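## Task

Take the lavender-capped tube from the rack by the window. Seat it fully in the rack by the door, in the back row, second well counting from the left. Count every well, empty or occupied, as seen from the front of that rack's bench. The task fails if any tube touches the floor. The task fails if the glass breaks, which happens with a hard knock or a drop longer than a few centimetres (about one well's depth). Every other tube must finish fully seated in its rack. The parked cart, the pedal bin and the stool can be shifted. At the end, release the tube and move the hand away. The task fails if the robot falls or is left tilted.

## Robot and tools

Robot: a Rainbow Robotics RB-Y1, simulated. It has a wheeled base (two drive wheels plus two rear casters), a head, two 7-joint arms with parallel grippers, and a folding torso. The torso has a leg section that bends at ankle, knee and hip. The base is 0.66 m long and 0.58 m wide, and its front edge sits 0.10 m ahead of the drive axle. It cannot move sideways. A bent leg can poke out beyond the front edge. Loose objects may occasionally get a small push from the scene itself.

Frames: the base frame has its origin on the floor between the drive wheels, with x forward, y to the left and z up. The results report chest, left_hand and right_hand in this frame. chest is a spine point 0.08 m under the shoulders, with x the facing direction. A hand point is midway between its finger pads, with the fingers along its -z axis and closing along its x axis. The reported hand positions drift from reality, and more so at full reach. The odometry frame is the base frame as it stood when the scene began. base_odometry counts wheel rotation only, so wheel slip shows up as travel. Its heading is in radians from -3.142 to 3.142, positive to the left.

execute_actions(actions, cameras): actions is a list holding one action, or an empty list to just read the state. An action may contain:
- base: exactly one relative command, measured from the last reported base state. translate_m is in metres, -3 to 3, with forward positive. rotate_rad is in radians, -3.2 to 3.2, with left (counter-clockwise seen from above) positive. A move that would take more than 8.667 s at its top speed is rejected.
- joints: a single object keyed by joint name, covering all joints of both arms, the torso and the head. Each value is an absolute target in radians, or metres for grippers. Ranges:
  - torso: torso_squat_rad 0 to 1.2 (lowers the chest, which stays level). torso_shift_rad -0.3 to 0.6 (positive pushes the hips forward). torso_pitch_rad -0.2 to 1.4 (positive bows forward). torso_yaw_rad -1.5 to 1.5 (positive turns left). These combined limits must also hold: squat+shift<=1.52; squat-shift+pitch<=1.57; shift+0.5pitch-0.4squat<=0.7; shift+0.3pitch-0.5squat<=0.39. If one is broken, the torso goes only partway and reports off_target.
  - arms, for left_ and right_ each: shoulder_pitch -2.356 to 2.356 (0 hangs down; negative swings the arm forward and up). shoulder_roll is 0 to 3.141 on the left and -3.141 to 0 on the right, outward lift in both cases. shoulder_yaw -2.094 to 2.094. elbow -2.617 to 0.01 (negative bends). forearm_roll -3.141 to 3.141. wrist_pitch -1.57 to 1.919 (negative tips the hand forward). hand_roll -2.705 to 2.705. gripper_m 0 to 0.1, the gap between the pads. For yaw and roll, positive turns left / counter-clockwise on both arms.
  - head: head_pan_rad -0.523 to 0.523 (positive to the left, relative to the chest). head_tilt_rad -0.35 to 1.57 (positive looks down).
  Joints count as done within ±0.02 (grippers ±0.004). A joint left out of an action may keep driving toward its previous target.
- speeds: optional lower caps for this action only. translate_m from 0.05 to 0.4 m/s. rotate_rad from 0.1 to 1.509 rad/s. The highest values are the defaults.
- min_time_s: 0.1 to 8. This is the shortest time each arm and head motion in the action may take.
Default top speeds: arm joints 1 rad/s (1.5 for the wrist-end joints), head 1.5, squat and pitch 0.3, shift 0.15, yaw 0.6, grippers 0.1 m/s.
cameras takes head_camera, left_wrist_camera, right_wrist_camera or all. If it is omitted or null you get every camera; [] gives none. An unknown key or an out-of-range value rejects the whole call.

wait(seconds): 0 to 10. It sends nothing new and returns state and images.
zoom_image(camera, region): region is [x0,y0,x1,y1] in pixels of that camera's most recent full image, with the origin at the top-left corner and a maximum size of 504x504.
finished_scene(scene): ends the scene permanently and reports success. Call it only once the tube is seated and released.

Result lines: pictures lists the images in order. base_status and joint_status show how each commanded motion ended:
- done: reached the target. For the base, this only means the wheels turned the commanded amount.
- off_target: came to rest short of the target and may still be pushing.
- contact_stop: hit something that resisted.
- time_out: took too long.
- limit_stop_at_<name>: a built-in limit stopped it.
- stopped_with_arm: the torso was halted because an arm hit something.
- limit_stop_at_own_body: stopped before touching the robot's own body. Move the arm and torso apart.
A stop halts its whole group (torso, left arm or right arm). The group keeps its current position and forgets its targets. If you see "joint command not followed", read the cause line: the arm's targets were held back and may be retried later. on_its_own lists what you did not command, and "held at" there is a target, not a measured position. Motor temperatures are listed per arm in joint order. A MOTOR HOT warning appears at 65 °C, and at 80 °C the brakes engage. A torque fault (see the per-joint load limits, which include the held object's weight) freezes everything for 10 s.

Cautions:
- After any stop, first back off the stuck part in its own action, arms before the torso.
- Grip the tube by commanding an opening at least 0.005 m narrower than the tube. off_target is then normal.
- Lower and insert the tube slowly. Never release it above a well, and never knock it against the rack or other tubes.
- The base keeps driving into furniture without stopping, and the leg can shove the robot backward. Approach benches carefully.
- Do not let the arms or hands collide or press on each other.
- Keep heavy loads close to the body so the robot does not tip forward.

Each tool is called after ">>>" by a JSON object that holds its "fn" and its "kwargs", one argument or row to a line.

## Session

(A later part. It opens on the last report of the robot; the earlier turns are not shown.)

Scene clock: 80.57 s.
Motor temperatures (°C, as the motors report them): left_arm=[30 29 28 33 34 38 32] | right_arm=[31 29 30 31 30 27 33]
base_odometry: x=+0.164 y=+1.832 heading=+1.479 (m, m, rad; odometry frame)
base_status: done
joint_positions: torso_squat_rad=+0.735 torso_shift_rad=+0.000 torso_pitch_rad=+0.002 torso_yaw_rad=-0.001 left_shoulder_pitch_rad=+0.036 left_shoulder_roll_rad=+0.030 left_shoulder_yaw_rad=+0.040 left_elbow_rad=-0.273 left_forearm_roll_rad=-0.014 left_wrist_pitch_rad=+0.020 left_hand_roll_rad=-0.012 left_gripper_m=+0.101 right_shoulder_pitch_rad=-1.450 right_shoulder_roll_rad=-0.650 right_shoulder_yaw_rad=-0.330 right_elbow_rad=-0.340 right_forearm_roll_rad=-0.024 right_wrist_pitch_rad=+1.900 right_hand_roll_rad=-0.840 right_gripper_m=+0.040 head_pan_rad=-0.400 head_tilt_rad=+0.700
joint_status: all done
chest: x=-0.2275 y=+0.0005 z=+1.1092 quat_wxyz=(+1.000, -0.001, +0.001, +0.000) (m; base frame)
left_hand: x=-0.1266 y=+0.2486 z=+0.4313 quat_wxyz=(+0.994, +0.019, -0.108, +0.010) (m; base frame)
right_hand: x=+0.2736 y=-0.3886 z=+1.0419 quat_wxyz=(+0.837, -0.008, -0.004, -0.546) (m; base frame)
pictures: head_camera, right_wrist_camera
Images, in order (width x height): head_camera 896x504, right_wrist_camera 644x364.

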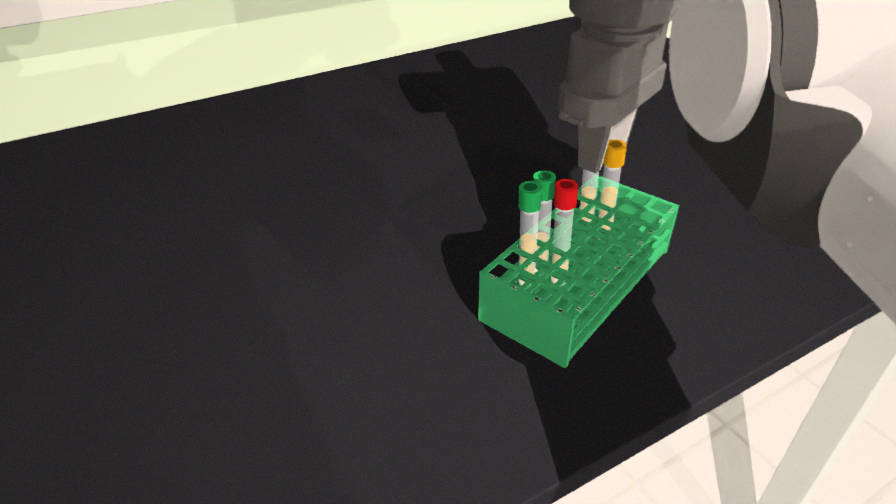

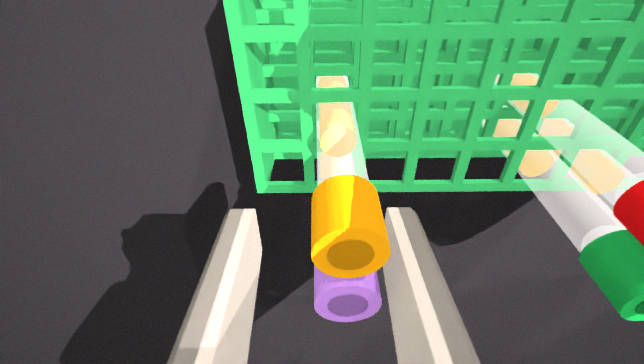

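>>> {"fn": "execute_actions", "kwargs": {
  "actions": [
    {"joints":{"right_shoulder_roll_rad":-0.638}}
  ],
  "cameras": []
}}

>>> {"fn": "execute_actions", "kwargs": {
  "actions": [
    {"joints":{"right_gripper_m":0.008}}
  ],
  "cameras": ["right_wrist_camera"]
}}

>>> {"fn": "execute_actions", "kwargs": {
  "actions": [
    {"joints":{"torso_squat_rad":0.3}}
  ],
  "cameras": ["head_camera","right_wrist_camera"]
}}

Scene clock: 83.63 s.
Motor temperatures (°C, as the motors report them): left_arm=[30 29 28 33 34 38 32] | right_arm=[31 29 30 31 30 27 33]
base_odometry: x=+0.164 y=+1.832 heading=+1.479 (m, m, rad; odometry frame)
base_status: not commanded
joint_positions: torso_squat_rad=+0.735 torso_shift_rad=+0.000 torso_pitch_rad=+0.001 torso_yaw_rad=-0.001 left_shoulder_pitch_rad=+0.037 left_shoulder_roll_rad=+0.030 left_shoulder_yaw_rad=+0.040 left_elbow_rad=-0.273 left_forearm_roll_rad=-0.014 left_wrist_pitch_rad=+0.020 left_hand_roll_rad=-0.012 left_gripper_m=+0.101 right_shoulder_pitch_rad=-1.450 right_shoulder_roll_rad=-0.638 right_shoulder_yaw_rad=-0.330 right_elbow_rad=-0.340 right_forearm_roll_rad=-0.024 right_wrist_pitch_rad=+1.900 right_hand_roll_rad=-0.840 right_gripper_m=+0.040 head_pan_rad=-0.400 head_tilt_rad=+0.700
joint_status: all done
chest: x=-0.2275 y=+0.0005 z=+1.1092 quat_wxyz=(+1.000, -0.001, +0.001, +0.000) (m; base frame)
left_hand: x=-0.1267 y=+0.2486 z=+0.4313 quat_wxyz=(+0.994, +0.019, -0.108, +0.010) (m; base frame)
right_hand: x=+0.2749 y=-0.3828 z=+1.0396 quat_wxyz=(+0.840, -0.009, -0.002, -0.542) (m; base frame)
pictures: none
No camera images: the call's "cameras" was empty. Leave "cameras" out to get every camera's image.

Scene clock: 84.43 s.
Motor temperatures (°C, as the motors report them): left_arm=[30 29 28 33 34 38 32] | right_arm=[31 29 30 31 30 27 33]
base_odometry: x=+0.164 y=+1.832 heading=+1.479 (m, m, rad; odometry frame)
base_status: not commanded
joint_positions: torso_squat_rad=+0.735 torso_shift_rad=+0.000 torso_pitch_rad=+0.001 torso_yaw_rad=-0.001 left_shoulder_pitch_rad=+0.037 left_shoulder_roll_rad=+0.030 left_shoulder_yaw_rad=+0.040 left_elbow_rad=-0.273 left_forearm_roll_rad=-0.014 left_wrist_pitch_rad=+0.020 left_hand_roll_rad=-0.012 left_gripper_m=+0.101 right_shoulder_pitch_rad=-1.450 right_shoulder_roll_rad=-0.638 right_shoulder_yaw_rad=-0.330 right_elbow_rad=-0.340 right_forearm_roll_rad=-0.024 right_wrist_pitch_rad=+1.900 right_hand_roll_rad=-0.840 right_gripper_m=+0.018 head_pan_rad=-0.400 head_tilt_rad=+0.700
joint_status: right_gripper_m off_target (ended at +0.018, target +0.008)
chest: x=-0.2275 y=+0.0005 z=+1.1092 quat_wxyz=(+1.000, -0.001, +0.001, +0.000) (m; base frame)
left_hand: x=-0.1267 y=+0.2486 z=+0.4313 quat_wxyz=(+0.994, +0.019, -0.108, +0.010) (m; base frame)
right_hand: x=+0.2749 y=-0.3828 z=+1.0396 quat_wxyz=(+0.840, -0.009, -0.002, -0.542) (m; base frame)
pictures: right_wrist_camera
Images, in order (width x height): right_wrist_camera 644x364.

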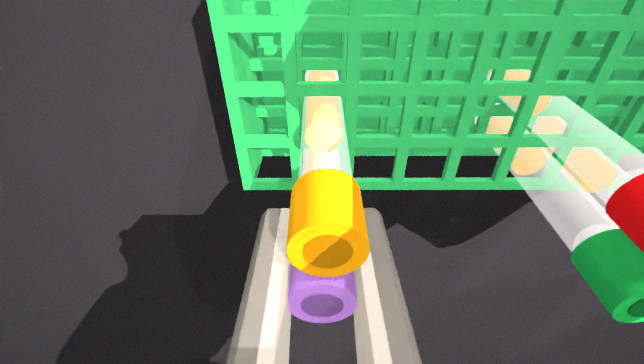

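Scene clock: 86.67 s.
Motor temperatures (°C, as the motors report them): left_arm=[30 29 28 33 34 38 32] | right_arm=[31 29 30 31 30 27 33]
base_odometry: x=+0.164 y=+1.832 heading=+1.479 (m, m, rad; odometry frame)
base_status: not commanded
joint_positions: torso_squat_rad=+0.300 torso_shift_rad=+0.000 torso_pitch_rad=+0.002 torso_yaw_rad=-0.001 left_shoulder_pitch_rad=+0.037 left_shoulder_roll_rad=+0.030 left_shoulder_yaw_rad=+0.040 left_elbow_rad=-0.273 left_forearm_roll_rad=-0.014 left_wrist_pitch_rad=+0.020 left_hand_roll_rad=-0.012 left_gripper_m=+0.101 right_shoulder_pitch_rad=-1.450 right_shoulder_roll_rad=-0.638 right_shoulder_yaw_rad=-0.330 right_elbow_rad=-0.340 right_forearm_roll_rad=-0.024 right_wrist_pitch_rad=+1.900 right_hand_roll_rad=-0.840 right_gripper_m=+0.018 head_pan_rad=-0.400 head_tilt_rad=+0.700
joint_status: all done
chest: x=-0.2275 y=+0.0006 z=+1.2587 quat_wxyz=(+1.000, -0.001, +0.001, +0.000) (m; base frame)
left_hand: x=-0.1267 y=+0.2487 z=+0.5807 quat_wxyz=(+0.994, +0.019, -0.108, +0.010) (m; base frame)
right_hand: x=+0.2749 y=-0.3828 z=+1.1890 quat_wxyz=(+0.840, -0.009, -0.002, -0.542) (m; base frame)
pictures: head_camera, right_wrist_camera
Images, in order (width x height): head_camera 896x504, right_wrist_camera 644x364.

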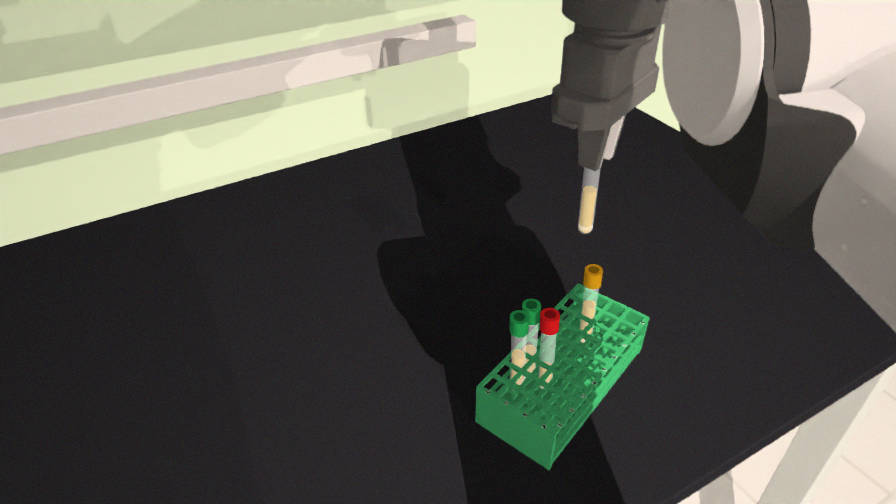

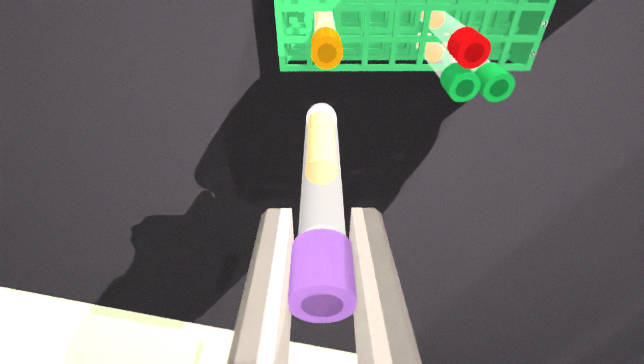

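>>> {"fn": "execute_actions", "kwargs": {
  "actions": [
    {"base":{"translate_m":-1.0},"joints":{"head_pan_rad":0,"head_tilt_rad":0.5}}
  ],
  "cameras": []
}}

>>> {"fn": "execute_actions", "kwargs": {
  "actions": [
    {"base":{"rotate_rad":-2.93}}
  ],
  "cameras": []
}}

>>> {"fn": "execute_actions", "kwargs": {
  "actions": [
    {"base":{"translate_m":2.3}}
  ],
  "cameras": ["head_camera"]
}}

Scene clock: 95.93 s.
Motor temperatures (°C, as the motors report them): left_arm=[30 29 28 33 34 38 32] | right_arm=[31 29 30 31 30 27 33]
base_odometry: x=+0.072 y=+0.836 heading=+1.478 (m, m, rad; odometry frame)
base_status: done
joint_positions: torso_squat_rad=+0.300 torso_shift_rad=+0.000 torso_pitch_rad=+0.001 torso_yaw_rad=-0.001 left_shoulder_pitch_rad=+0.037 left_shoulder_roll_rad=+0.030 left_shoulder_yaw_rad=+0.040 left_elbow_rad=-0.273 left_forearm_roll_rad=-0.014 left_wrist_pitch_rad=+0.020 left_hand_roll_rad=-0.012 left_gripper_m=+0.101 right_shoulder_pitch_rad=-1.450 right_shoulder_roll_rad=-0.638 right_shoulder_yaw_rad=-0.330 right_elbow_rad=-0.340 right_forearm_roll_rad=-0.024 right_wrist_pitch_rad=+1.900 right_hand_roll_rad=-0.840 right_gripper_m=+0.018 head_pan_rad=+0.000 head_tilt_rad=+0.500
joint_status: all done
chest: x=-0.2276 y=+0.0006 z=+1.2587 quat_wxyz=(+1.000, -0.001, +0.001, +0.000) (m; base frame)
left_hand: x=-0.1267 y=+0.2487 z=+0.5807 quat_wxyz=(+0.994, +0.019, -0.108, +0.010) (m; base frame)
right_hand: x=+0.2748 y=-0.3828 z=+1.1891 quat_wxyz=(+0.841, -0.009, -0.002, -0.542) (m; base frame)
pictures: none
No camera images: the call's "cameras" was empty. Leave "cameras" out to get every camera's image.

Scene clock: 101.10 s.
Motor temperatures (°C, as the motors report them): left_arm=[30 29 28 33 34 38 32] | right_arm=[31 29 30 31 30 27 33]
base_odometry: x=+0.072 y=+0.836 heading=-1.452 (m, m, rad; odometry frame)
base_status: done
joint_positions: torso_squat_rad=+0.300 torso_shift_rad=+0.000 torso_pitch_rad=+0.001 torso_yaw_rad=-0.001 left_shoulder_pitch_rad=+0.037 left_shoulder_roll_rad=+0.030 left_shoulder_yaw_rad=+0.040 left_elbow_rad=-0.273 left_forearm_roll_rad=-0.014 left_wrist_pitch_rad=+0.020 left_hand_roll_rad=-0.012 left_gripper_m=+0.101 right_shoulder_pitch_rad=-1.450 right_shoulder_roll_rad=-0.638 right_shoulder_yaw_rad=-0.330 right_elbow_rad=-0.340 right_forearm_roll_rad=-0.024 right_wrist_pitch_rad=+1.900 right_hand_roll_rad=-0.840 right_gripper_m=+0.018 head_pan_rad=+0.000 head_tilt_rad=+0.500
joint_status: not commanded
chest: x=-0.2276 y=+0.0005 z=+1.2587 quat_wxyz=(+1.000, -0.001, +0.001, +0.000) (m; base frame)
left_hand: x=-0.1268 y=+0.2487 z=+0.5807 quat_wxyz=(+0.994, +0.019, -0.108, +0.010) (m; base frame)
right_hand: x=+0.2748 y=-0.3828 z=+1.1892 quat_wxyz=(+0.840, -0.009, -0.002, -0.542) (m; base frame)
pictures: none
No camera images: the call's "cameras" was empty. Leave "cameras" out to get every camera's image.

Scene clock: 108.40 s.
Motor temperatures (°C, as the motors report them): left_arm=[30 29 28 33 34 38 32] | right_arm=[31 29 30 31 30 27 33]
base_odometry: x=+0.344 y=-1.448 heading=-1.452 (m, m, rad; odometry frame)
base_status: done
joint_positions: torso_squat_rad=+0.300 torso_shift_rad=+0.000 torso_pitch_rad=+0.001 torso_yaw_rad=-0.001 left_shoulder_pitch_rad=+0.036 left_shoulder_roll_rad=+0.030 left_shoulder_yaw_rad=+0.040 left_elbow_rad=-0.273 left_forearm_roll_rad=-0.014 left_wrist_pitch_rad=+0.020 left_hand_roll_rad=-0.012 left_gripper_m=+0.101 right_shoulder_pitch_rad=-1.450 right_shoulder_roll_rad=-0.638 right_shoulder_yaw_rad=-0.330 right_elbow_rad=-0.340 right_forearm_roll_rad=-0.024 right_wrist_pitch_rad=+1.900 right_hand_roll_rad=-0.840 right_gripper_m=+0.018 head_pan_rad=+0.000 head_tilt_rad=+0.500
joint_status: not commanded
chest: x=-0.2275 y=+0.0005 z=+1.2587 quat_wxyz=(+1.000, -0.001, +0.001, +0.000) (m; base frame)
left_hand: x=-0.1266 y=+0.2487 z=+0.5807 quat_wxyz=(+0.994, +0.019, -0.108, +0.010) (m; base frame)
right_hand: x=+0.2749 y=-0.3828 z=+1.1890 quat_wxyz=(+0.840, -0.009, -0.002, -0.542) (m; base frame)
pictures: head_camera
Images, in order (width x height): head_camera 896x504.

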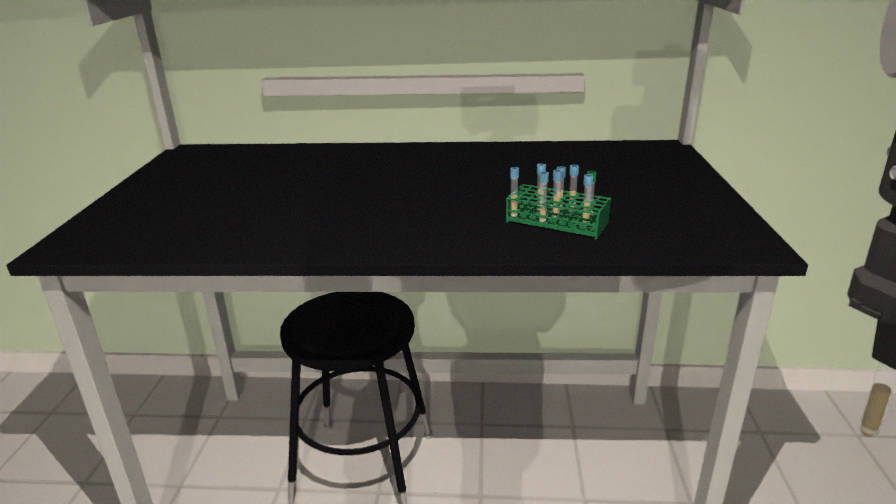

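>>> {"fn": "execute_actions", "kwargs": {
  "actions": [
    {"base":{"translate_m":0.66},"joints":{"torso_yaw_rad":0.363,"right_hand_roll_rad":-1.93,"head_tilt_rad":0.8,"head_pan_rad":-0.5}}
  ],
  "cameras": ["head_camera","right_wrist_camera"]
}}

Scene clock: 116.20 s.
Motor temperatures (°C, as the motors report them): left_arm=[30 29 28 33 34 38 32] | right_arm=[31 29 30 31 30 27 33]
base_odometry: x=+0.421 y=-2.103 heading=-1.453 (m, m, rad; odometry frame)
base_status: done
joint_positions: torso_squat_rad=+0.300 torso_shift_rad=+0.000 torso_pitch_rad=+0.001 torso_yaw_rad=+0.363 left_shoulder_pitch_rad=+0.036 left_shoulder_roll_rad=+0.030 left_shoulder_yaw_rad=+0.040 left_elbow_rad=-0.273 left_forearm_roll_rad=-0.014 left_wrist_pitch_rad=+0.020 left_hand_roll_rad=-0.012 left_gripper_m=+0.101 right_shoulder_pitch_rad=-1.450 right_shoulder_roll_rad=-0.638 right_shoulder_yaw_rad=-0.330 right_elbow_rad=-0.340 right_forearm_roll_rad=-0.024 right_wrist_pitch_rad=+1.900 right_hand_roll_rad=-1.930 right_gripper_m=+0.018 head_pan_rad=-0.500 head_tilt_rad=+0.800
joint_status: all done
chest: x=-0.2275 y=+0.0006 z=+1.2587 quat_wxyz=(+0.984, +0.000, +0.001, +0.181) (m; base frame)
left_hand: x=-0.2219 y=+0.2686 z=+0.5808 quat_wxyz=(+0.976, +0.039, -0.103, +0.190) (m; base frame)
right_hand: x=+0.3784 y=-0.1787 z=+1.1887 quat_wxyz=(+0.593, -0.006, -0.007, -0.805) (m; base frame)
pictures: head_camera, right_wrist_camera
Images, in order (width x height): head_camera 896x504, right_wrist_camera 644x364.

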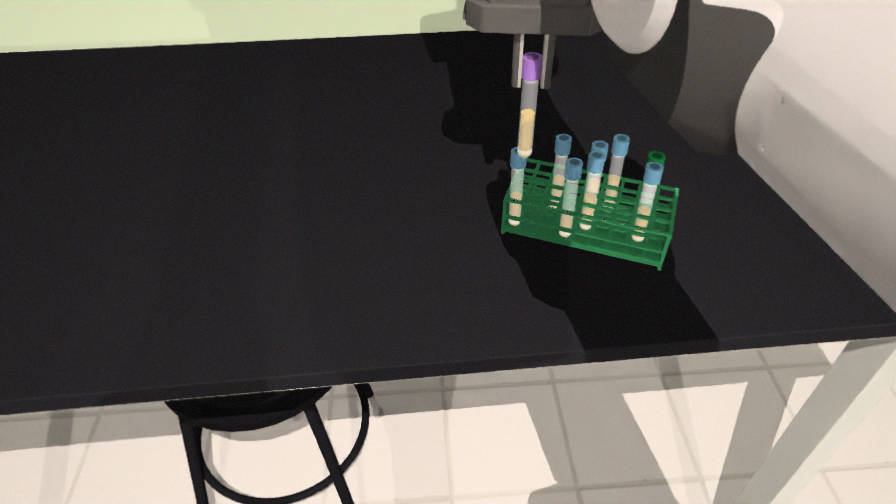

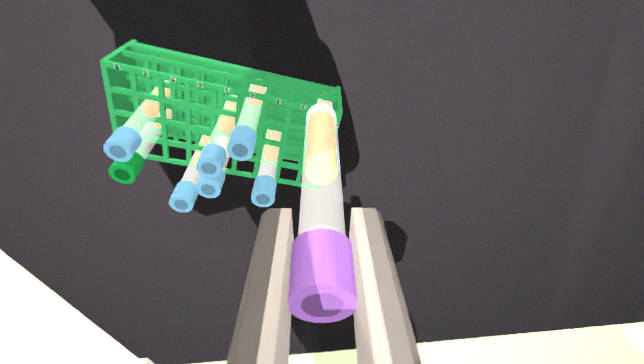

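>>> {"fn": "execute_actions", "kwargs": {
  "actions": [
    {"base":{"translate_m":0.105},"joints":{"torso_yaw_rad":0.275,"right_hand_roll_rad":-2.05}}
  ],
  "cameras": ["head_camera","right_wrist_camera"]
}}

Scene clock: 123.20 s.
Motor temperatures (°C, as the motors report them): left_arm=[30 29 28 33 34 38 32] | right_arm=[31 29 30 31 30 27 33]
base_odometry: x=+0.434 y=-2.208 heading=-1.454 (m, m, rad; odometry frame)
base_status: done
joint_positions: torso_squat_rad=+0.300 torso_shift_rad=+0.000 torso_pitch_rad=+0.002 torso_yaw_rad=+0.275 left_shoulder_pitch_rad=+0.036 left_shoulder_roll_rad=+0.030 left_shoulder_yaw_rad=+0.040 left_elbow_rad=-0.273 left_forearm_roll_rad=-0.014 left_wrist_pitch_rad=+0.020 left_hand_roll_rad=-0.012 left_gripper_m=+0.101 right_shoulder_pitch_rad=-1.450 right_shoulder_roll_rad=-0.638 right_shoulder_yaw_rad=-0.330 right_elbow_rad=-0.340 right_forearm_roll_rad=-0.024 right_wrist_pitch_rad=+1.900 right_hand_roll_rad=-2.050 right_gripper_m=+0.018 head_pan_rad=-0.500 head_tilt_rad=+0.800
joint_status: all done
chest: x=-0.2274 y=+0.0006 z=+1.2587 quat_wxyz=(+0.991, +0.000, +0.001, +0.137) (m; base frame)
left_hand: x=-0.1983 y=+0.2670 z=+0.5808 quat_wxyz=(+0.983, +0.034, -0.104, +0.147) (m; base frame)
right_hand: x=+0.3603 y=-0.2315 z=+1.1888 quat_wxyz=(+0.507, -0.006, -0.007, -0.862) (m; base frame)
pictures: head_camera, right_wrist_camera
Images, in order (width x height): head_camera 896x504, right_wrist_camera 644x364.

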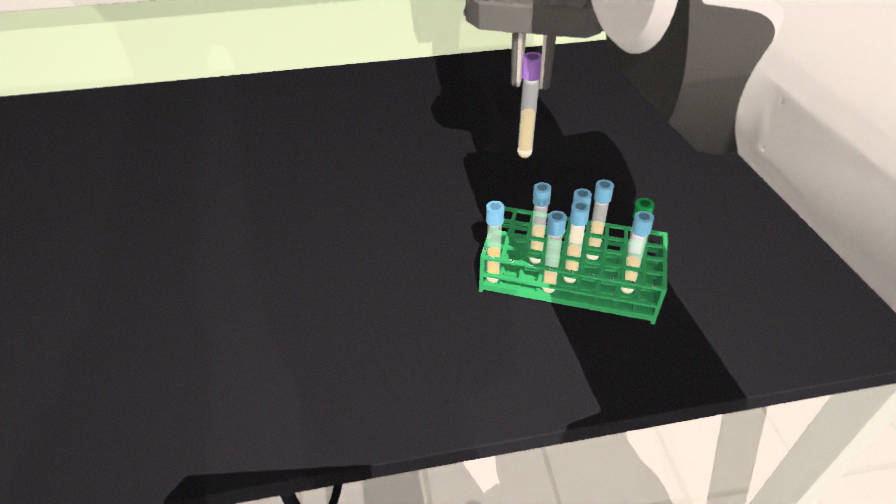

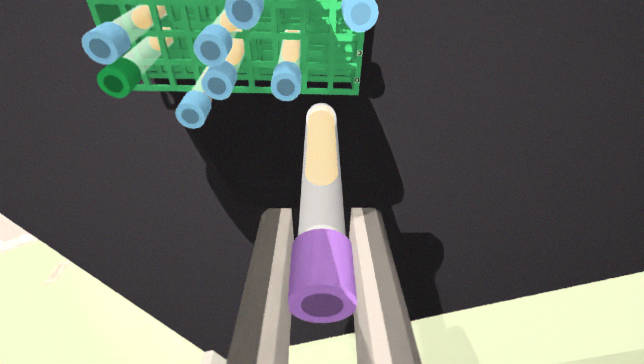

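>>> {"fn": "execute_actions", "kwargs": {
  "actions": [
    {"base":{"translate_m":0.019},"joints":{"torso_yaw_rad":0.255,"right_hand_roll_rad":-2.03}}
  ],
  "cameras": ["right_wrist_camera"]
}}

>>> {"fn": "execute_actions", "kwargs": {
  "actions": [
    {"joints":{"torso_squat_rad":0.57}}
  ],
  "cameras": ["head_camera","right_wrist_camera"]
}}

Scene clock: 126.83 s.
Motor temperatures (°C, as the motors report them): left_arm=[30 29 28 33 34 38 32] | right_arm=[31 29 30 31 30 27 33]
base_odometry: x=+0.436 y=-2.226 heading=-1.454 (m, m, rad; odometry frame)
base_status: done
joint_positions: torso_squat_rad=+0.300 torso_shift_rad=+0.000 torso_pitch_rad=+0.002 torso_yaw_rad=+0.255 left_shoulder_pitch_rad=+0.036 left_shoulder_roll_rad=+0.030 left_shoulder_yaw_rad=+0.040 left_elbow_rad=-0.273 left_forearm_roll_rad=-0.014 left_wrist_pitch_rad=+0.020 left_hand_roll_rad=-0.012 left_gripper_m=+0.101 right_shoulder_pitch_rad=-1.450 right_shoulder_roll_rad=-0.638 right_shoulder_yaw_rad=-0.330 right_elbow_rad=-0.340 right_forearm_roll_rad=-0.024 right_wrist_pitch_rad=+1.900 right_hand_roll_rad=-2.030 right_gripper_m=+0.018 head_pan_rad=-0.500 head_tilt_rad=+0.800
joint_status: all done
chest: x=-0.2274 y=+0.0006 z=+1.2587 quat_wxyz=(+0.992, +0.000, +0.001, +0.127) (m; base frame)
left_hand: x=-0.1930 y=+0.2663 z=+0.5808 quat_wxyz=(+0.984, +0.033, -0.105, +0.137) (m; base frame)
right_hand: x=+0.3556 y=-0.2431 z=+1.1887 quat_wxyz=(+0.506, -0.006, -0.007, -0.862) (m; base frame)
pictures: right_wrist_camera
Images, in order (width x height): right_wrist_camera 644x364.

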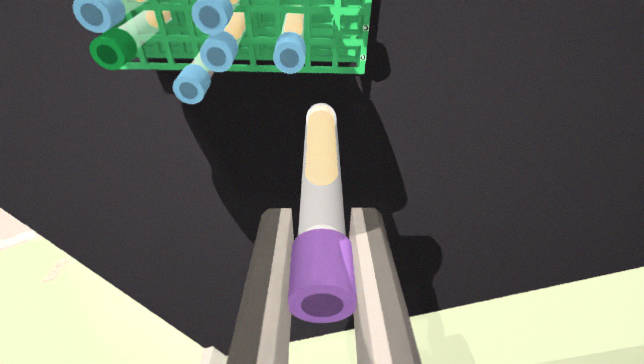

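Scene clock: 128.53 s.
Motor temperatures (°C, as the motors report them): left_arm=[30 29 28 33 34 38 32] | right_arm=[31 29 30 31 30 27 33]
base_odometry: x=+0.436 y=-2.226 heading=-1.454 (m, m, rad; odometry frame)
base_status: not commanded
joint_positions: torso_squat_rad=+0.570 torso_shift_rad=+0.000 torso_pitch_rad=+0.001 torso_yaw_rad=+0.255 left_shoulder_pitch_rad=+0.036 left_shoulder_roll_rad=+0.030 left_shoulder_yaw_rad=+0.040 left_elbow_rad=-0.273 left_forearm_roll_rad=-0.014 left_wrist_pitch_rad=+0.020 left_hand_roll_rad=-0.012 left_gripper_m=+0.101 right_shoulder_pitch_rad=-1.450 right_shoulder_roll_rad=-0.638 right_shoulder_yaw_rad=-0.330 right_elbow_rad=-0.340 right_forearm_roll_rad=-0.024 right_wrist_pitch_rad=+1.900 right_hand_roll_rad=-2.030 right_gripper_m=+0.018 head_pan_rad=-0.500 head_tilt_rad=+0.800
joint_status: all done
chest: x=-0.2276 y=+0.0005 z=+1.1793 quat_wxyz=(+0.992, -0.001, +0.001, +0.127) (m; base frame)
left_hand: x=-0.1929 y=+0.2663 z=+0.5014 quat_wxyz=(+0.984, +0.033, -0.105, +0.137) (m; base frame)
right_hand: x=+0.3554 y=-0.2432 z=+1.1095 quat_wxyz=(+0.506, -0.006, -0.007, -0.862) (m; base frame)
pictures: head_camera, right_wrist_camera
Images, in order (width x height): head_camera 896x504, right_wrist_camera 644x364.

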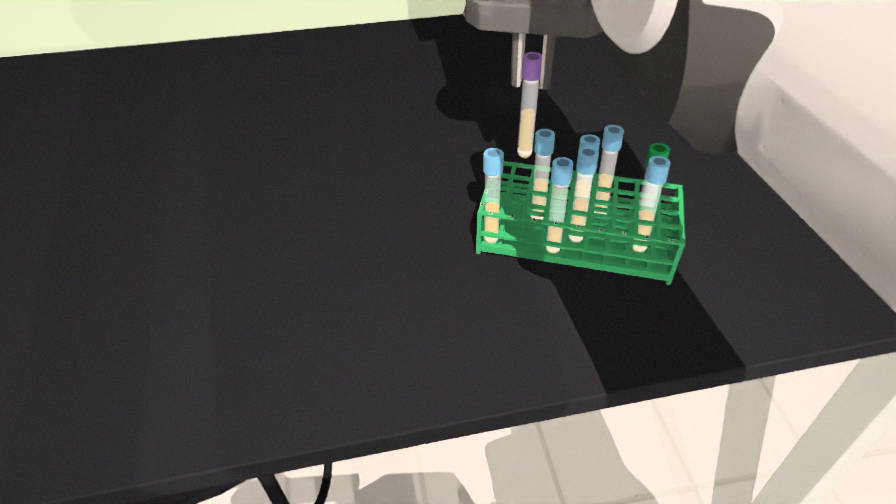

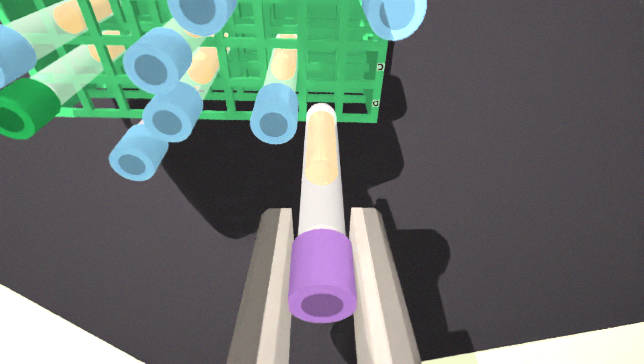

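Looks aligned. Lower partway.

>>> {"fn": "execute_actions", "kwargs": {
  "actions": [
    {"joints":{"torso_squat_rad":0.65}}
  ],
  "cameras": ["head_camera","right_wrist_camera"]
}}

>>> {"fn": "execute_actions", "kwargs": {
  "actions": [
    {"joints":{"torso_squat_rad":0.728}}
  ],
  "cameras": ["head_camera","right_wrist_camera"]
}}

Scene clock: 131.60 s.
Motor temperatures (°C, as the motors report them): left_arm=[30 29 28 33 34 38 32] | right_arm=[31 29 30 31 30 27 33]
base_odometry: x=+0.436 y=-2.226 heading=-1.454 (m, m, rad; odometry frame)
base_status: not commanded
joint_positions: torso_squat_rad=+0.650 torso_shift_rad=+0.000 torso_pitch_rad=+0.001 torso_yaw_rad=+0.255 left_shoulder_pitch_rad=+0.036 left_shoulder_roll_rad=+0.030 left_shoulder_yaw_rad=+0.040 left_elbow_rad=-0.273 left_forearm_roll_rad=-0.014 left_wrist_pitch_rad=+0.020 left_hand_roll_rad=-0.012 left_gripper_m=+0.101 right_shoulder_pitch_rad=-1.450 right_shoulder_roll_rad=-0.638 right_shoulder_yaw_rad=-0.330 right_elbow_rad=-0.340 right_forearm_roll_rad=-0.024 right_wrist_pitch_rad=+1.900 right_hand_roll_rad=-2.030 right_gripper_m=+0.018 head_pan_rad=-0.500 head_tilt_rad=+0.800
joint_status: all done
chest: x=-0.2276 y=+0.0005 z=+1.1472 quat_wxyz=(+0.992, -0.001, +0.001, +0.127) (m; base frame)
left_hand: x=-0.1929 y=+0.2663 z=+0.4693 quat_wxyz=(+0.984, +0.033, -0.105, +0.137) (m; base frame)
right_hand: x=+0.3555 y=-0.2432 z=+1.0774 quat_wxyz=(+0.506, -0.006, -0.007, -0.862) (m; base frame)
pictures: head_camera, right_wrist_camera
Images, in order (width x height): head_camera 896x504, right_wrist_camera 644x364.

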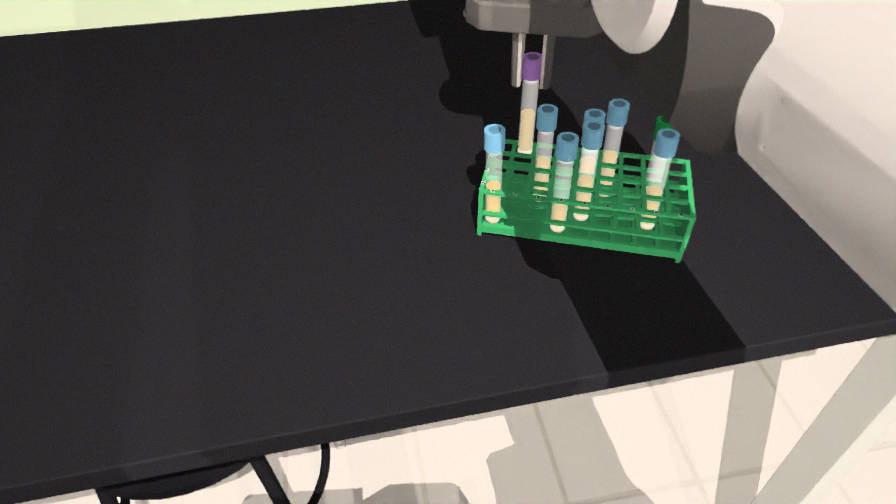

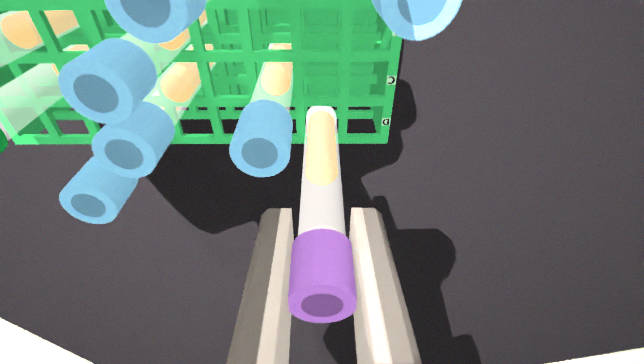

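Scene clock: 132.60 s.
Motor temperatures (°C, as the motors report them): left_arm=[30 29 28 33 34 38 32] | right_arm=[31 29 30 31 30 27 33]
base_odometry: x=+0.436 y=-2.226 heading=-1.454 (m, m, rad; odometry frame)
base_status: not commanded
joint_positions: torso_squat_rad=+0.728 torso_shift_rad=+0.000 torso_pitch_rad=+0.001 torso_yaw_rad=+0.255 left_shoulder_pitch_rad=+0.036 left_shoulder_roll_rad=+0.030 left_shoulder_yaw_rad=+0.040 left_elbow_rad=-0.273 left_forearm_roll_rad=-0.014 left_wrist_pitch_rad=+0.020 left_hand_roll_rad=-0.012 left_gripper_m=+0.101 right_shoulder_pitch_rad=-1.450 right_shoulder_roll_rad=-0.638 right_shoulder_yaw_rad=-0.330 right_elbow_rad=-0.340 right_forearm_roll_rad=-0.024 right_wrist_pitch_rad=+1.900 right_hand_roll_rad=-2.030 right_gripper_m=+0.018 head_pan_rad=-0.500 head_tilt_rad=+0.800
joint_status: all done
chest: x=-0.2276 y=+0.0005 z=+1.1125 quat_wxyz=(+0.992, -0.001, +0.001, +0.127) (m; base frame)
left_hand: x=-0.1929 y=+0.2663 z=+0.4346 quat_wxyz=(+0.984, +0.033, -0.105, +0.137) (m; base frame)
right_hand: x=+0.3554 y=-0.2432 z=+1.0427 quat_wxyz=(+0.506, -0.006, -0.007, -0.862) (m; base frame)
pictures: head_camera, right_wrist_camera
Images, in order (width x height): head_camera 896x504, right_wrist_camera 644x364.

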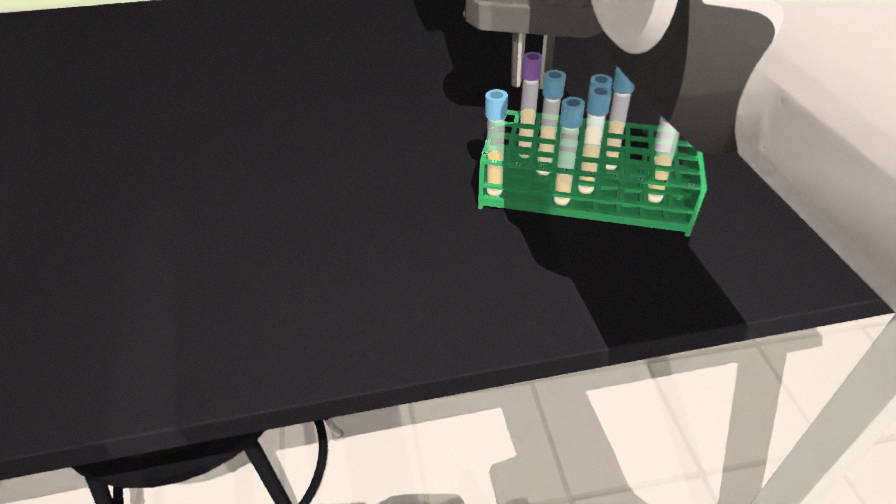

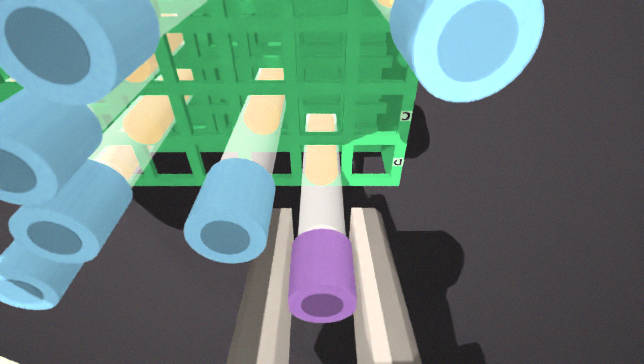

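>>> {"fn": "execute_actions", "kwargs": {
  "actions": [
    {"joints":{"right_gripper_m":0.03}}
  ],
  "cameras": []
}}

>>> {"fn": "execute_actions", "kwargs": {
  "actions": [
    {"joints":{"torso_squat_rad":0.4}}
  ],
  "cameras": []
}}

>>> {"fn": "execute_actions", "kwargs": {
  "actions": [
    {"base":{"translate_m":-0.4},"joints":{"head_tilt_rad":0.6}}
  ],
  "cameras": ["head_camera"]
}}

Scene clock: 136.00 s.
Motor temperatures (°C, as the motors report them): left_arm=[30 29 28 33 34 38 32] | right_arm=[31 29 30 31 30 27 33]
base_odometry: x=+0.436 y=-2.226 heading=-1.454 (m, m, rad; odometry frame)
base_status: not commanded
joint_positions: torso_squat_rad=+0.728 torso_shift_rad=+0.000 torso_pitch_rad=+0.001 torso_yaw_rad=+0.255 left_shoulder_pitch_rad=+0.036 left_shoulder_roll_rad=+0.030 left_shoulder_yaw_rad=+0.040 left_elbow_rad=-0.273 left_forearm_roll_rad=-0.014 left_wrist_pitch_rad=+0.020 left_hand_roll_rad=-0.012 left_gripper_m=+0.101 right_shoulder_pitch_rad=-1.450 right_shoulder_roll_rad=-0.638 right_shoulder_yaw_rad=-0.330 right_elbow_rad=-0.340 right_forearm_roll_rad=-0.024 right_wrist_pitch_rad=+1.900 right_hand_roll_rad=-2.030 right_gripper_m=+0.030 head_pan_rad=-0.500 head_tilt_rad=+0.800
joint_status: all done
chest: x=-0.2276 y=+0.0005 z=+1.1125 quat_wxyz=(+0.992, -0.001, +0.001, +0.127) (m; base frame)
left_hand: x=-0.1929 y=+0.2663 z=+0.4346 quat_wxyz=(+0.984, +0.033, -0.105, +0.137) (m; base frame)
right_hand: x=+0.3554 y=-0.2432 z=+1.0427 quat_wxyz=(+0.506, -0.006, -0.007, -0.862) (m; base frame)
pictures: none
No camera images: the call's "cameras" was empty. Leave "cameras" out to get every camera's image.

Scene clock: 137.87 s.
Motor temperatures (°C, as the motors report them): left_arm=[30 29 28 33 34 38 32] | right_arm=[31 29 30 31 30 27 33]
base_odometry: x=+0.436 y=-2.226 heading=-1.454 (m, m, rad; odometry frame)
base_status: not commanded
joint_positions: torso_squat_rad=+0.400 torso_shift_rad=+0.000 torso_pitch_rad=+0.002 torso_yaw_rad=+0.255 left_shoulder_pitch_rad=+0.036 left_shoulder_roll_rad=+0.030 left_shoulder_yaw_rad=+0.040 left_elbow_rad=-0.273 left_forearm_roll_rad=-0.014 left_wrist_pitch_rad=+0.020 left_hand_roll_rad=-0.012 left_gripper_m=+0.101 right_shoulder_pitch_rad=-1.450 right_shoulder_roll_rad=-0.638 right_shoulder_yaw_rad=-0.330 right_elbow_rad=-0.340 right_forearm_roll_rad=-0.024 right_wrist_pitch_rad=+1.900 right_hand_roll_rad=-2.030 right_gripper_m=+0.030 head_pan_rad=-0.500 head_tilt_rad=+0.800
joint_status: all done
chest: x=-0.2275 y=+0.0005 z=+1.2347 quat_wxyz=(+0.992, +0.000, +0.001, +0.127) (m; base frame)
left_hand: x=-0.1930 y=+0.2663 z=+0.5568 quat_wxyz=(+0.984, +0.033, -0.105, +0.137) (m; base frame)
right_hand: x=+0.3556 y=-0.2431 z=+1.1647 quat_wxyz=(+0.506, -0.006, -0.007, -0.862) (m; base frame)
pictures: none
No camera images: the call's "cameras" was empty. Leave "cameras" out to get every camera's image.

Scene clock: 140.57 s.
Motor temperatures (°C, as the motors report them): left_arm=[30 29 28 33 34 38 32] | right_arm=[31 29 30 31 30 27 33]
base_odometry: x=+0.389 y=-1.829 heading=-1.455 (m, m, rad; odometry frame)
base_status: done
joint_positions: torso_squat_rad=+0.400 torso_shift_rad=+0.000 torso_pitch_rad=+0.001 torso_yaw_rad=+0.255 left_shoulder_pitch_rad=+0.037 left_shoulder_roll_rad=+0.030 left_shoulder_yaw_rad=+0.040 left_elbow_rad=-0.273 left_forearm_roll_rad=-0.014 left_wrist_pitch_rad=+0.020 left_hand_roll_rad=-0.012 left_gripper_m=+0.101 right_shoulder_pitch_rad=-1.450 right_shoulder_roll_rad=-0.638 right_shoulder_yaw_rad=-0.330 right_elbow_rad=-0.340 right_forearm_roll_rad=-0.024 right_wrist_pitch_rad=+1.900 right_hand_roll_rad=-2.030 right_gripper_m=+0.030 head_pan_rad=-0.500 head_tilt_rad=+0.600
joint_status: all done
chest: x=-0.2275 y=+0.0006 z=+1.2347 quat_wxyz=(+0.992, -0.001, +0.001, +0.127) (m; base frame)
left_hand: x=-0.1931 y=+0.2663 z=+0.5568 quat_wxyz=(+0.984, +0.033, -0.105, +0.137) (m; base frame)
right_hand: x=+0.3555 y=-0.2431 z=+1.1649 quat_wxyz=(+0.507, -0.006, -0.007, -0.862) (m; base frame)
pictures: head_camera
Images, in order (width x height): head_camera 896x504.

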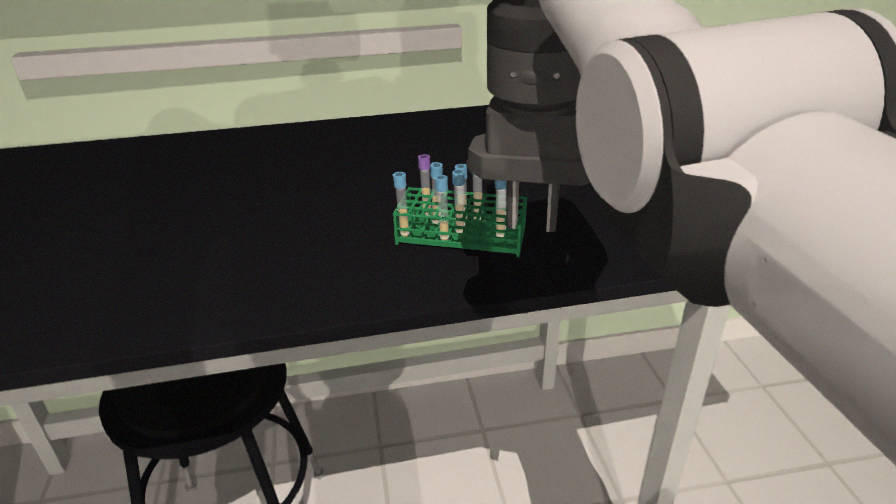

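>>> {"fn": "finished_scene", "kwargs": {
  "scene": 1
}}

The scene is finished: the task was done.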